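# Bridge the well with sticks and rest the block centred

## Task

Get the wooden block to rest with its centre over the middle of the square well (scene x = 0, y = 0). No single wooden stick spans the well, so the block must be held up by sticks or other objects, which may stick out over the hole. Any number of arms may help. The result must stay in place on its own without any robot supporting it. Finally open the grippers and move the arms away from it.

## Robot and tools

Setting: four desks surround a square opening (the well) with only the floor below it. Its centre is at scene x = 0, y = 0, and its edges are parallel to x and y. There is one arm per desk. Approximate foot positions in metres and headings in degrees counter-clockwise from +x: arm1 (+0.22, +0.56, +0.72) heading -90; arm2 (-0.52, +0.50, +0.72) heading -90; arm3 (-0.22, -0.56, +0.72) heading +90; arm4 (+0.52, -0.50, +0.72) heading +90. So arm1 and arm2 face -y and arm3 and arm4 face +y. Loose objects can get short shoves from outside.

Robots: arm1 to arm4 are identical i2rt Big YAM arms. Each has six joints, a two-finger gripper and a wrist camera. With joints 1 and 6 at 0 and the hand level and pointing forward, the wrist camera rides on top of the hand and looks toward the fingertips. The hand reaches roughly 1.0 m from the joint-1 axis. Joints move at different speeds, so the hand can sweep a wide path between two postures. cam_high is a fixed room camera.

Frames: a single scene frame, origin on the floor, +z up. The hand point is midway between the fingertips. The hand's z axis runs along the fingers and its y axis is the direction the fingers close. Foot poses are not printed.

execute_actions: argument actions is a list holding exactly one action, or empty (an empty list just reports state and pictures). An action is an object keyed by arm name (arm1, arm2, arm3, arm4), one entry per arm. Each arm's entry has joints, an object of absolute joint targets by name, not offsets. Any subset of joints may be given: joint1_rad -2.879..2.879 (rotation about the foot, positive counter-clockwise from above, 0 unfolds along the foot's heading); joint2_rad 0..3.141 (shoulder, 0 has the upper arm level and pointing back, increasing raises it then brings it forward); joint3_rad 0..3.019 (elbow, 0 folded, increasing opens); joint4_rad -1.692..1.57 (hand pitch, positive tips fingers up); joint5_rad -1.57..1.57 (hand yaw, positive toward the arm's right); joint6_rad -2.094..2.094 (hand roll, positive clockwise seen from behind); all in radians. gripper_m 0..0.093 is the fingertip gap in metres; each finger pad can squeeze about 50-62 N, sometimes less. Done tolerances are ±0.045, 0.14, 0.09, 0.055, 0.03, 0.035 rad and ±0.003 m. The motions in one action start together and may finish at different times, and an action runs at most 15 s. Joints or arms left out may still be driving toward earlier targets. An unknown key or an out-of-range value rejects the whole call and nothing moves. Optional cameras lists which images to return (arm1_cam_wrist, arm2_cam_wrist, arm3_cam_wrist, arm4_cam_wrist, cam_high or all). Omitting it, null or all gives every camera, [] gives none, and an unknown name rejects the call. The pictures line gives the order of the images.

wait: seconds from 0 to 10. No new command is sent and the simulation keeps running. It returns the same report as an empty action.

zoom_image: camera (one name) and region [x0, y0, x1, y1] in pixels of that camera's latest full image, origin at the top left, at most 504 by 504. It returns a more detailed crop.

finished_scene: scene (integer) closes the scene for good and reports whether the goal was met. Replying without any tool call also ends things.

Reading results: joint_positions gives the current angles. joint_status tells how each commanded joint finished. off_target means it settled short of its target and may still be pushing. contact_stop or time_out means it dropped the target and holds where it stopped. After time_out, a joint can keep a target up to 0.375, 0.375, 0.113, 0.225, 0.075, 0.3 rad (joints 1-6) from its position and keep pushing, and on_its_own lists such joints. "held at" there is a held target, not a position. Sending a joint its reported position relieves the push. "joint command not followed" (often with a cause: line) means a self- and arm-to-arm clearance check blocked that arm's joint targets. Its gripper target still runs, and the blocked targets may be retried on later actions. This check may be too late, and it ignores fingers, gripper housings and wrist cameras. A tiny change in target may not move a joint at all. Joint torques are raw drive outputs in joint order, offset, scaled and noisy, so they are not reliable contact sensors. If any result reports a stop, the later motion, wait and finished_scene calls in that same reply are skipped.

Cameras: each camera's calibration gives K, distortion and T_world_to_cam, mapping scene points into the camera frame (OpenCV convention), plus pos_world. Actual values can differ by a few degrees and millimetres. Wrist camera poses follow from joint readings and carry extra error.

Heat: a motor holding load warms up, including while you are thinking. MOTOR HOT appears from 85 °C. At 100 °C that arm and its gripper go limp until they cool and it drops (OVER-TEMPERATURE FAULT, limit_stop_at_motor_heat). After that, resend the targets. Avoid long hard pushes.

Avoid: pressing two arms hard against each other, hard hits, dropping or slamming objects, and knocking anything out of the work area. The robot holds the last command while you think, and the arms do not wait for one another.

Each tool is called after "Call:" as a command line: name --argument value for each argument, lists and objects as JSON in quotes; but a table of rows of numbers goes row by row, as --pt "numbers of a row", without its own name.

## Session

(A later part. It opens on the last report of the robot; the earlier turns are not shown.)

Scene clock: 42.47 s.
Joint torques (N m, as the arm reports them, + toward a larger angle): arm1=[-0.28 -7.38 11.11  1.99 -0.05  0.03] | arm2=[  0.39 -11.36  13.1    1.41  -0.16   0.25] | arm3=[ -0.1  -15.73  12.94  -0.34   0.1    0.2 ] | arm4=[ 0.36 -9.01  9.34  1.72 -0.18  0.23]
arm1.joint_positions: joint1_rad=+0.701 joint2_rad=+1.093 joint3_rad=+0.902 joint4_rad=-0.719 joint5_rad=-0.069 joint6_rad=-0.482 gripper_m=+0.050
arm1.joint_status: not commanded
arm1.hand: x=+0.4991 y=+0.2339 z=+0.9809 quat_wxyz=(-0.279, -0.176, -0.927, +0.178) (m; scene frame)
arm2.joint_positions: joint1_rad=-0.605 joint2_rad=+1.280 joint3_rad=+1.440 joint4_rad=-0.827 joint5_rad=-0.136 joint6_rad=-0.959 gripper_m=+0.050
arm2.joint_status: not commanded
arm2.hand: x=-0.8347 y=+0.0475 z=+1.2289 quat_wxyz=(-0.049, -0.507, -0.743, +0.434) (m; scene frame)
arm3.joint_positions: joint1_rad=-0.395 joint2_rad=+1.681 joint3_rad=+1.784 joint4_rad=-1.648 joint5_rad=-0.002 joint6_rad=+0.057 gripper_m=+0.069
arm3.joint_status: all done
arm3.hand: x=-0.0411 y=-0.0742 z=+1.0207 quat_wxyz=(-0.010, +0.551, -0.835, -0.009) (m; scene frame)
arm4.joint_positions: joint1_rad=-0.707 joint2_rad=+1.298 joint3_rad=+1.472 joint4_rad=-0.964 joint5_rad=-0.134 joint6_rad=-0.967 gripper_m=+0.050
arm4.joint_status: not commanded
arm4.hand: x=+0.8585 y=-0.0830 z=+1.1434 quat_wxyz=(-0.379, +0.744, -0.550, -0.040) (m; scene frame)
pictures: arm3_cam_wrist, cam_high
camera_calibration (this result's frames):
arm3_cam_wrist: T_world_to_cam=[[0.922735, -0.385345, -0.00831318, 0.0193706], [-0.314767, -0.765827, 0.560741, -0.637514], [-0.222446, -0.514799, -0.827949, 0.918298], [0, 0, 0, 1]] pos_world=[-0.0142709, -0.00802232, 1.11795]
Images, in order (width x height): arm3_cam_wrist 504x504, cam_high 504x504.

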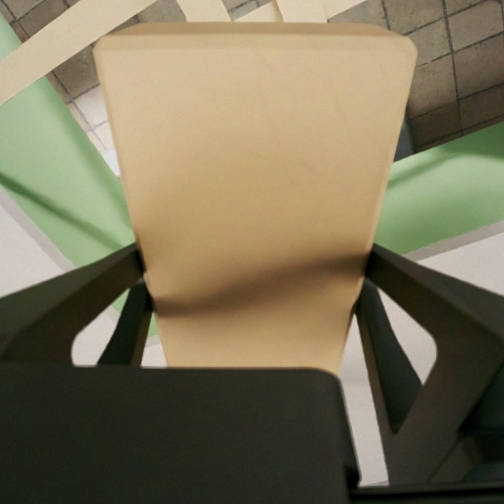

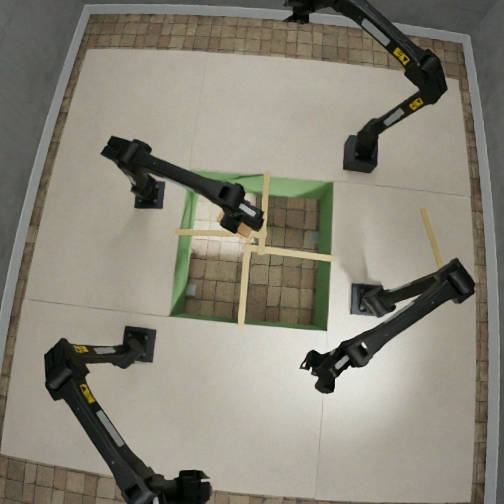

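Call:
execute_actions --actions '[{"arm3": {"joints": {"joint1_rad": -0.406, "joint2_rad": 1.95, "joint4_rad": -1.375, "joint6_rad": 0.09}}}]' --cameras '["arm3_cam_wrist", "cam_high"]'

Call:
zoom_image --camera "cam_high" --region '[190, 180, 320, 310]'

Scene clock: 44.13 s.
Joint torques (N m, as the arm reports them, + toward a larger angle): arm1=[-0.21 -7.37 11.11  1.99 -0.05  0.03] | arm2=[ -0.1  -11.76  13.06   1.44  -0.18   0.2 ] | arm3=[ -0.17 -19.92  11.82   0.37   0.1    0.21] | arm4=[ 0.42 -8.94  9.29  1.74 -0.18  0.2 ]
arm1.joint_positions: joint1_rad=+0.701 joint2_rad=+1.093 joint3_rad=+0.902 joint4_rad=-0.719 joint5_rad=-0.069 joint6_rad=-0.482 gripper_m=+0.050
arm1.joint_status: not commanded
arm1.hand: x=+0.4991 y=+0.2339 z=+0.9809 quat_wxyz=(-0.279, -0.176, -0.927, +0.178) (m; scene frame)
arm2.joint_positions: joint1_rad=-0.605 joint2_rad=+1.280 joint3_rad=+1.440 joint4_rad=-0.827 joint5_rad=-0.136 joint6_rad=-0.959 gripper_m=+0.050
arm2.joint_status: not commanded
arm2.hand: x=-0.8347 y=+0.0475 z=+1.2289 quat_wxyz=(-0.049, -0.507, -0.743, +0.434) (m; scene frame)
arm3.joint_positions: joint1_rad=-0.398 joint2_rad=+1.990 joint3_rad=+1.795 joint4_rad=-1.384 joint5_rad=-0.002 joint6_rad=+0.077 gripper_m=+0.069
arm3.joint_status: all done
arm3.hand: x=-0.0074 y=+0.0134 z=+0.8565 quat_wxyz=(+0.003, +0.541, -0.841, +0.001) (m; scene frame)
arm4.joint_positions: joint1_rad=-0.707 joint2_rad=+1.298 joint3_rad=+1.472 joint4_rad=-0.964 joint5_rad=-0.134 joint6_rad=-0.967 gripper_m=+0.050
arm4.joint_status: not commanded
arm4.hand: x=+0.8585 y=-0.0830 z=+1.1434 quat_wxyz=(-0.379, +0.744, -0.550, -0.040) (m; scene frame)
pictures: arm3_cam_wrist, cam_high
camera_calibration (this result's frames):
arm3_cam_wrist: T_world_to_cam=[[0.913432, -0.406938, -0.00654001, 0.0194446], [-0.325486, -0.740058, 0.588535, -0.49195], [-0.244337, -0.535458, -0.808445, 0.818354], [0, 0, 0, 1]] pos_world=[0.0220703, 0.0820348, 0.951252]
Images, in order (width x height): arm3_cam_wrist 504x504, cam_high 504x504.

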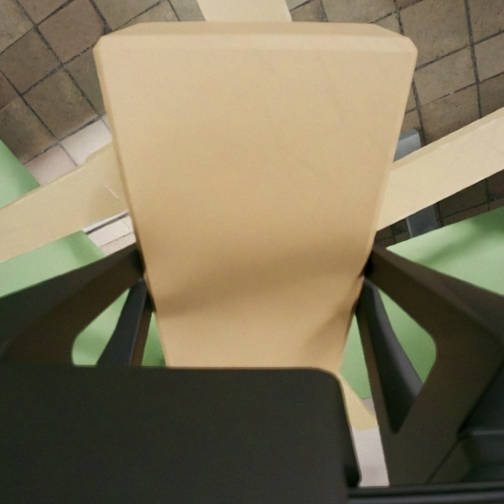

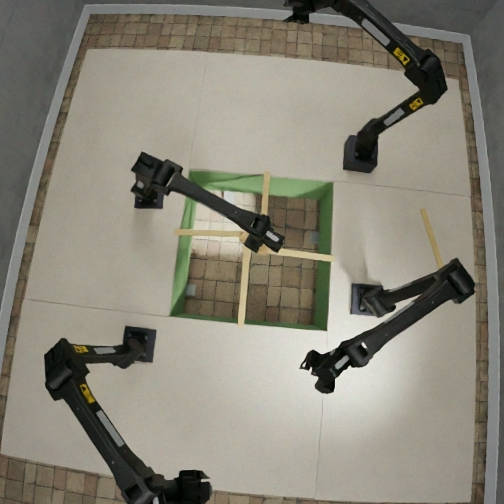

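Region (190, 180, 320, 310) of cam_high's 504x504 image, scaled by 3.877, with more detail than that image has.

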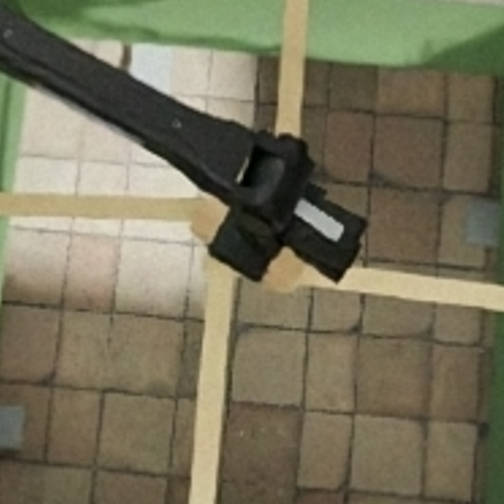

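Call:
execute_actions --actions '[{"arm3": {"joints": {"joint1_rad": -0.413, "joint3_rad": 1.757, "joint4_rad": -1.315}}}]' --cameras '["arm3_cam_wrist", "cam_high"]'

Scene clock: 45.27 s.
Joint torques (N m, as the arm reports them, + toward a larger angle): arm1=[-0.2  -7.36 11.11  1.98 -0.05  0.03] | arm2=[  0.24 -11.65  13.17   1.38  -0.17   0.2 ] | arm3=[ -0.11 -19.24   9.96   0.51   0.1    0.2 ] | arm4=[ 0.38 -9.07  9.35  1.72 -0.18  0.21]
arm1.joint_positions: joint1_rad=+0.701 joint2_rad=+1.093 joint3_rad=+0.902 joint4_rad=-0.719 joint5_rad=-0.069 joint6_rad=-0.482 gripper_m=+0.050
arm1.joint_status: not commanded
arm1.hand: x=+0.4991 y=+0.2339 z=+0.9809 quat_wxyz=(-0.279, -0.176, -0.927, +0.178) (m; scene frame)
arm2.joint_positions: joint1_rad=-0.605 joint2_rad=+1.280 joint3_rad=+1.440 joint4_rad=-0.827 joint5_rad=-0.136 joint6_rad=-0.959 gripper_m=+0.050
arm2.joint_status: not commanded
arm2.hand: x=-0.8347 y=+0.0475 z=+1.2289 quat_wxyz=(-0.049, -0.507, -0.743, +0.434) (m; scene frame)
arm3.joint_positions: joint1_rad=-0.407 joint2_rad=+1.987 joint3_rad=+1.742 joint4_rad=-1.327 joint5_rad=-0.002 joint6_rad=+0.078 gripper_m=+0.069
arm3.joint_status: all done
arm3.hand: x=-0.0036 y=+0.0085 z=+0.8391 quat_wxyz=(+0.000, +0.537, -0.844, -0.002) (m; scene frame)
arm4.joint_positions: joint1_rad=-0.707 joint2_rad=+1.298 joint3_rad=+1.472 joint4_rad=-0.964 joint5_rad=-0.134 joint6_rad=-0.967 gripper_m=+0.050
arm4.joint_status: not commanded
arm4.hand: x=+0.8585 y=-0.0830 z=+1.1434 quat_wxyz=(-0.379, +0.744, -0.550, -0.040) (m; scene frame)
pictures: arm3_cam_wrist, cam_high
camera_calibration (this result's frames):
arm3_cam_wrist: T_world_to_cam=[[0.909686, -0.415235, -0.00710864, 0.0143264], [-0.333888, -0.741437, 0.582057, -0.478684], [-0.246961, -0.527115, -0.813117, 0.806436], [0, 0, 0, 1]] pos_world=[0.0262989, 0.0761195, 0.934449]
Images, in order (width x height): arm3_cam_wrist 504x504, cam_high 504x504.

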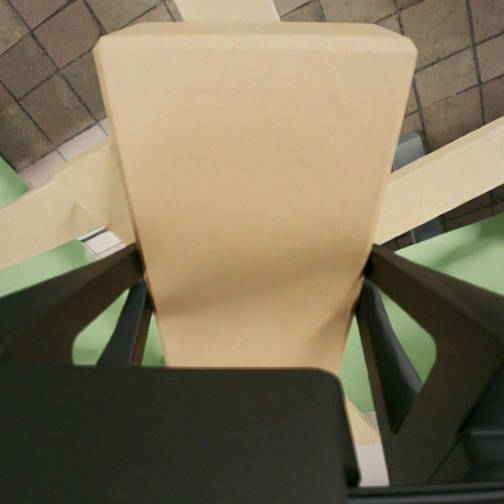

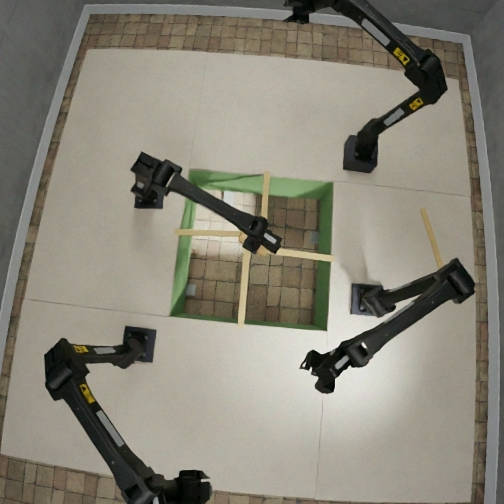

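Call:
execute_actions --actions '[{"arm3": {"joints": {"joint3_rad": 1.732, "joint4_rad": -1.29}}}]' --cameras '["arm3_cam_wrist", "cam_high"]'

Scene clock: 46.10 s.
Joint torques (N m, as the arm reports them, + toward a larger angle): arm1=[-0.26 -7.37 11.13  1.99 -0.05  0.03] | arm2=[ -0.15 -11.91  13.11   1.69  -0.15   0.22] | arm3=[ -0.09 -18.67   8.96   0.59   0.07   0.2 ] | arm4=[ 0.53 -9.16  9.37  1.71 -0.18  0.21]
arm1.joint_positions: joint1_rad=+0.701 joint2_rad=+1.093 joint3_rad=+0.902 joint4_rad=-0.719 joint5_rad=-0.069 joint6_rad=-0.482 gripper_m=+0.050
arm1.joint_status: not commanded
arm1.hand: x=+0.4991 y=+0.2339 z=+0.9809 quat_wxyz=(-0.279, -0.176, -0.927, +0.178) (m; scene frame)
arm2.joint_positions: joint1_rad=-0.605 joint2_rad=+1.280 joint3_rad=+1.440 joint4_rad=-0.827 joint5_rad=-0.136 joint6_rad=-0.959 gripper_m=+0.050
arm2.joint_status: not commanded
arm2.hand: x=-0.8347 y=+0.0475 z=+1.2289 quat_wxyz=(-0.049, -0.507, -0.743, +0.434) (m; scene frame)
arm3.joint_positions: joint1_rad=-0.407 joint2_rad=+1.982 joint3_rad=+1.729 joint4_rad=-1.303 joint5_rad=-0.001 joint6_rad=+0.079 gripper_m=+0.069
arm3.joint_status: all done
arm3.hand: x=-0.0030 y=+0.0097 z=+0.8367 quat_wxyz=(-0.006, +0.537, -0.844, -0.006) (m; scene frame)
arm4.joint_positions: joint1_rad=-0.707 joint2_rad=+1.298 joint3_rad=+1.472 joint4_rad=-0.964 joint5_rad=-0.134 joint6_rad=-0.967 gripper_m=+0.050
arm4.joint_status: not commanded
arm4.hand: x=+0.8585 y=-0.0830 z=+1.1434 quat_wxyz=(-0.379, +0.744, -0.550, -0.040) (m; scene frame)
pictures: arm3_cam_wrist, cam_high
camera_calibration (this result's frames):
arm3_cam_wrist: T_world_to_cam=[[0.909407, -0.415841, -0.00738863, 0.0145114], [-0.337883, -0.749046, 0.569882, -0.465955], [-0.242515, -0.515758, -0.821693, 0.81236], [0, 0, 0, 1]] pos_world=[0.0263742, 0.0759944, 0.933158]
Images, in order (width x height): arm3_cam_wrist 504x504, cam_high 504x504.

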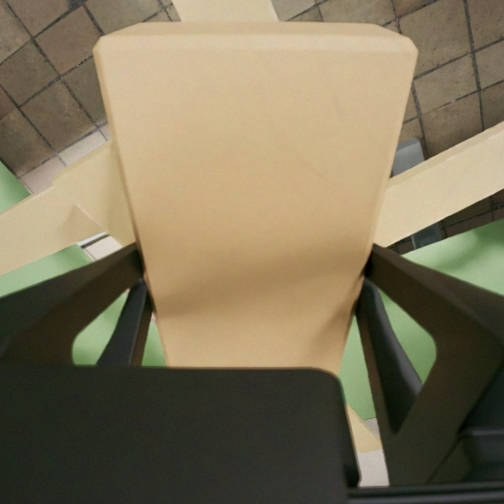

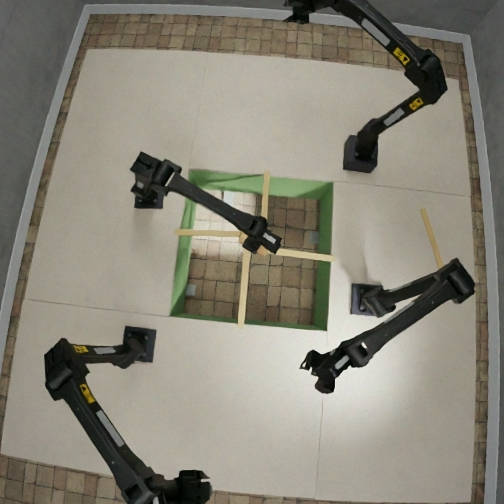

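Call:
execute_actions --actions '[{"arm3": {"joints": {"joint3_rad": 1.718}}}]' --cameras '["arm3_cam_wrist"]'

Scene clock: 46.97 s.
Joint torques (N m, as the arm reports them, + toward a larger angle): arm1=[-0.24 -7.34 11.12  1.99 -0.05  0.03] | arm2=[ -0.22 -11.83  12.85   1.59  -0.12   0.22] | arm3=[ -0.12 -18.6    8.42   0.36   0.05   0.19] | arm4=[ 0.43 -9.05  9.37  1.71 -0.19  0.21]
arm1.joint_positions: joint1_rad=+0.701 joint2_rad=+1.093 joint3_rad=+0.902 joint4_rad=-0.719 joint5_rad=-0.069 joint6_rad=-0.482 gripper_m=+0.050
arm1.joint_status: not commanded
arm1.hand: x=+0.4991 y=+0.2339 z=+0.9809 quat_wxyz=(-0.279, -0.176, -0.927, +0.178) (m; scene frame)
arm2.joint_positions: joint1_rad=-0.605 joint2_rad=+1.280 joint3_rad=+1.440 joint4_rad=-0.827 joint5_rad=-0.136 joint6_rad=-0.959 gripper_m=+0.050
arm2.joint_status: not commanded
arm2.hand: x=-0.8347 y=+0.0475 z=+1.2289 quat_wxyz=(-0.049, -0.507, -0.743, +0.434) (m; scene frame)
arm3.joint_positions: joint1_rad=-0.407 joint2_rad=+1.979 joint3_rad=+1.721 joint4_rad=-1.297 joint5_rad=-0.001 joint6_rad=+0.079 gripper_m=+0.069
arm3.joint_status: all done
arm3.hand: x=-0.0033 y=+0.0085 z=+0.8358 quat_wxyz=(-0.007, +0.537, -0.844, -0.006) (m; scene frame)
arm4.joint_positions: joint1_rad=-0.707 joint2_rad=+1.298 joint3_rad=+1.472 joint4_rad=-0.964 joint5_rad=-0.134 joint6_rad=-0.967 gripper_m=+0.050
arm4.joint_status: not commanded
arm4.hand: x=+0.8585 y=-0.0830 z=+1.1434 quat_wxyz=(-0.379, +0.744, -0.550, -0.040) (m; scene frame)
pictures: arm3_cam_wrist
camera_calibration (this result's frames):
arm3_cam_wrist: T_world_to_cam=[[0.90941, -0.415841, -0.00708808, 0.0141002], [-0.338321, -0.749577, 0.568923, -0.465633], [-0.241894, -0.514986, -0.822361, 0.811414], [0, 0, 0, 1]] pos_world=[0.0259203, 0.0747023, 0.932284]
Images, in order (width x height): arm3_cam_wrist 504x504.

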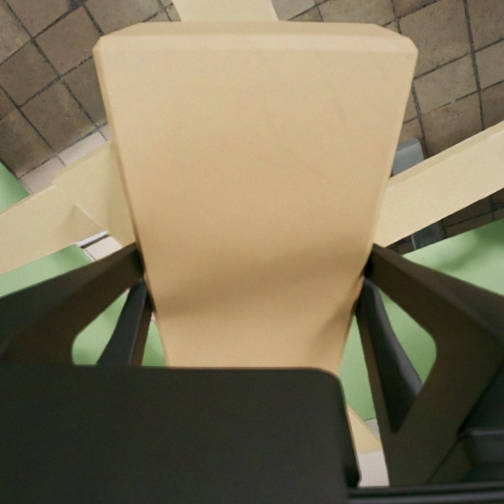

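The height no longer changes and other joints yield, so the block is resting on the frame. Releasing it.

Call:
execute_actions --actions '[{"arm3": {"joints": {"joint3_rad": 1.735, "gripper_m": 0.09}}}]' --cameras '["arm3_cam_wrist"]'

Call:
execute_actions --actions '[{"arm3": {"joints": {"joint2_rad": 1.3}}}]' --cameras '["cam_high"]'

Call:
zoom_image --camera "cam_high" --region '[150, 150, 354, 354]'

Scene clock: 47.70 s.
Joint torques (N m, as the arm reports them, + toward a larger angle): arm1=[-0.26 -7.34 11.12  1.98 -0.05  0.03] | arm2=[  0.1  -11.48  13.     1.5   -0.2    0.22] | arm3=[ -0.17 -18.45   9.94   0.36   0.06   0.19] | arm4=[ 0.41 -8.96  9.31  1.74 -0.19  0.21]
arm1.joint_positions: joint1_rad=+0.701 joint2_rad=+1.093 joint3_rad=+0.902 joint4_rad=-0.719 joint5_rad=-0.069 joint6_rad=-0.482 gripper_m=+0.050
arm1.joint_status: not commanded
arm1.hand: x=+0.4991 y=+0.2339 z=+0.9809 quat_wxyz=(-0.279, -0.176, -0.927, +0.178) (m; scene frame)
arm2.joint_positions: joint1_rad=-0.605 joint2_rad=+1.280 joint3_rad=+1.440 joint4_rad=-0.827 joint5_rad=-0.136 joint6_rad=-0.959 gripper_m=+0.050
arm2.joint_status: not commanded
arm2.hand: x=-0.8347 y=+0.0475 z=+1.2289 quat_wxyz=(-0.049, -0.507, -0.743, +0.434) (m; scene frame)
arm3.joint_positions: joint1_rad=-0.407 joint2_rad=+1.978 joint3_rad=+1.721 joint4_rad=-1.297 joint5_rad=-0.001 joint6_rad=+0.079 gripper_m=+0.090
arm3.joint_status: all done
arm3.hand: x=-0.0033 y=+0.0085 z=+0.8360 quat_wxyz=(-0.007, +0.537, -0.844, -0.006) (m; scene frame)
arm4.joint_positions: joint1_rad=-0.707 joint2_rad=+1.298 joint3_rad=+1.472 joint4_rad=-0.964 joint5_rad=-0.134 joint6_rad=-0.967 gripper_m=+0.050
arm4.joint_status: not commanded
arm4.hand: x=+0.8585 y=-0.0830 z=+1.1434 quat_wxyz=(-0.379, +0.744, -0.550, -0.040) (m; scene frame)
pictures: arm3_cam_wrist
camera_calibration (this result's frames):
arm3_cam_wrist: T_world_to_cam=[[0.909252, -0.416185, -0.00712157, 0.0141326], [-0.338679, -0.749652, 0.56861, -0.465493], [-0.241986, -0.514598, -0.822576, 0.811779], [0, 0, 0, 1]] pos_world=[0.0259362, 0.074664, 0.932535]
Images, in order (width x height): arm3_cam_wrist 504x504.

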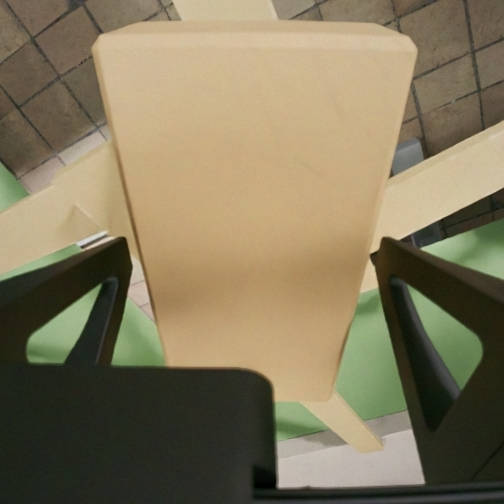

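Scene clock: 49.43 s.
Joint torques (N m, as the arm reports them, + toward a larger angle): arm1=[-0.24 -7.35 11.12  1.98 -0.05  0.03] | arm2=[ -0.03 -11.95  13.02   1.56  -0.16   0.22] | arm3=[-0.06 -9.16 10.2   1.38  0.06  0.19] | arm4=[ 0.33 -9.04  9.35  1.71 -0.18  0.2 ]
arm1.joint_positions: joint1_rad=+0.701 joint2_rad=+1.093 joint3_rad=+0.902 joint4_rad=-0.719 joint5_rad=-0.069 joint6_rad=-0.482 gripper_m=+0.050
arm1.joint_status: not commanded
arm1.hand: x=+0.4991 y=+0.2339 z=+0.9809 quat_wxyz=(-0.279, -0.176, -0.927, +0.178) (m; scene frame)
arm2.joint_positions: joint1_rad=-0.605 joint2_rad=+1.280 joint3_rad=+1.440 joint4_rad=-0.827 joint5_rad=-0.136 joint6_rad=-0.959 gripper_m=+0.050
arm2.joint_status: not commanded
arm2.hand: x=-0.8347 y=+0.0475 z=+1.2289 quat_wxyz=(-0.049, -0.507, -0.743, +0.434) (m; scene frame)
arm3.joint_positions: joint1_rad=-0.407 joint2_rad=+1.303 joint3_rad=+1.726 joint4_rad=-1.297 joint5_rad=-0.001 joint6_rad=+0.079 gripper_m=+0.090
arm3.joint_status: all done
arm3.hand: x=-0.0436 y=-0.0992 z=+1.2094 quat_wxyz=(-0.273, +0.504, -0.793, -0.206) (m; scene frame)
arm4.joint_positions: joint1_rad=-0.707 joint2_rad=+1.298 joint3_rad=+1.472 joint4_rad=-0.964 joint5_rad=-0.134 joint6_rad=-0.967 gripper_m=+0.050
arm4.joint_status: not commanded
arm4.hand: x=+0.8585 y=-0.0830 z=+1.1434 quat_wxyz=(-0.379, +0.744, -0.550, -0.040) (m; scene frame)
pictures: cam_high
Images, in order (width x height): cam_high 504x504.

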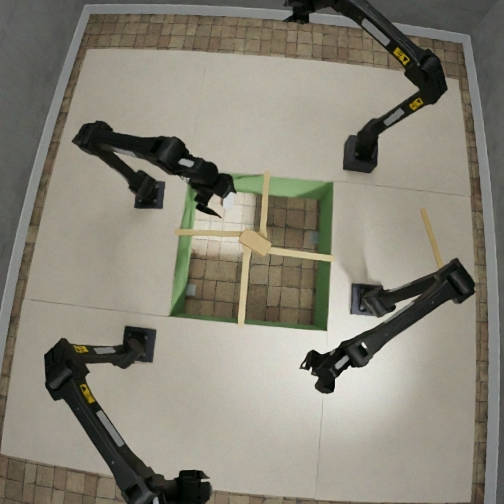

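Region (150, 150, 354, 354) of cam_high's 504x504 image, scaled by 2.471, with more detail than that image has.

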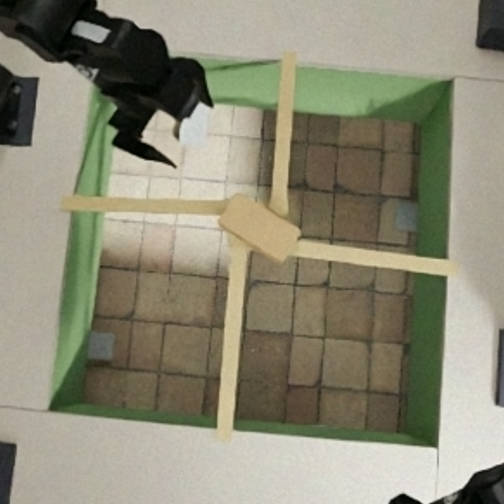

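The block sits on the frame with its centre over the middle of the well, and all four arms are clear of it.

Call:
finished_scene --scene 2

The scene is finished: the task was done.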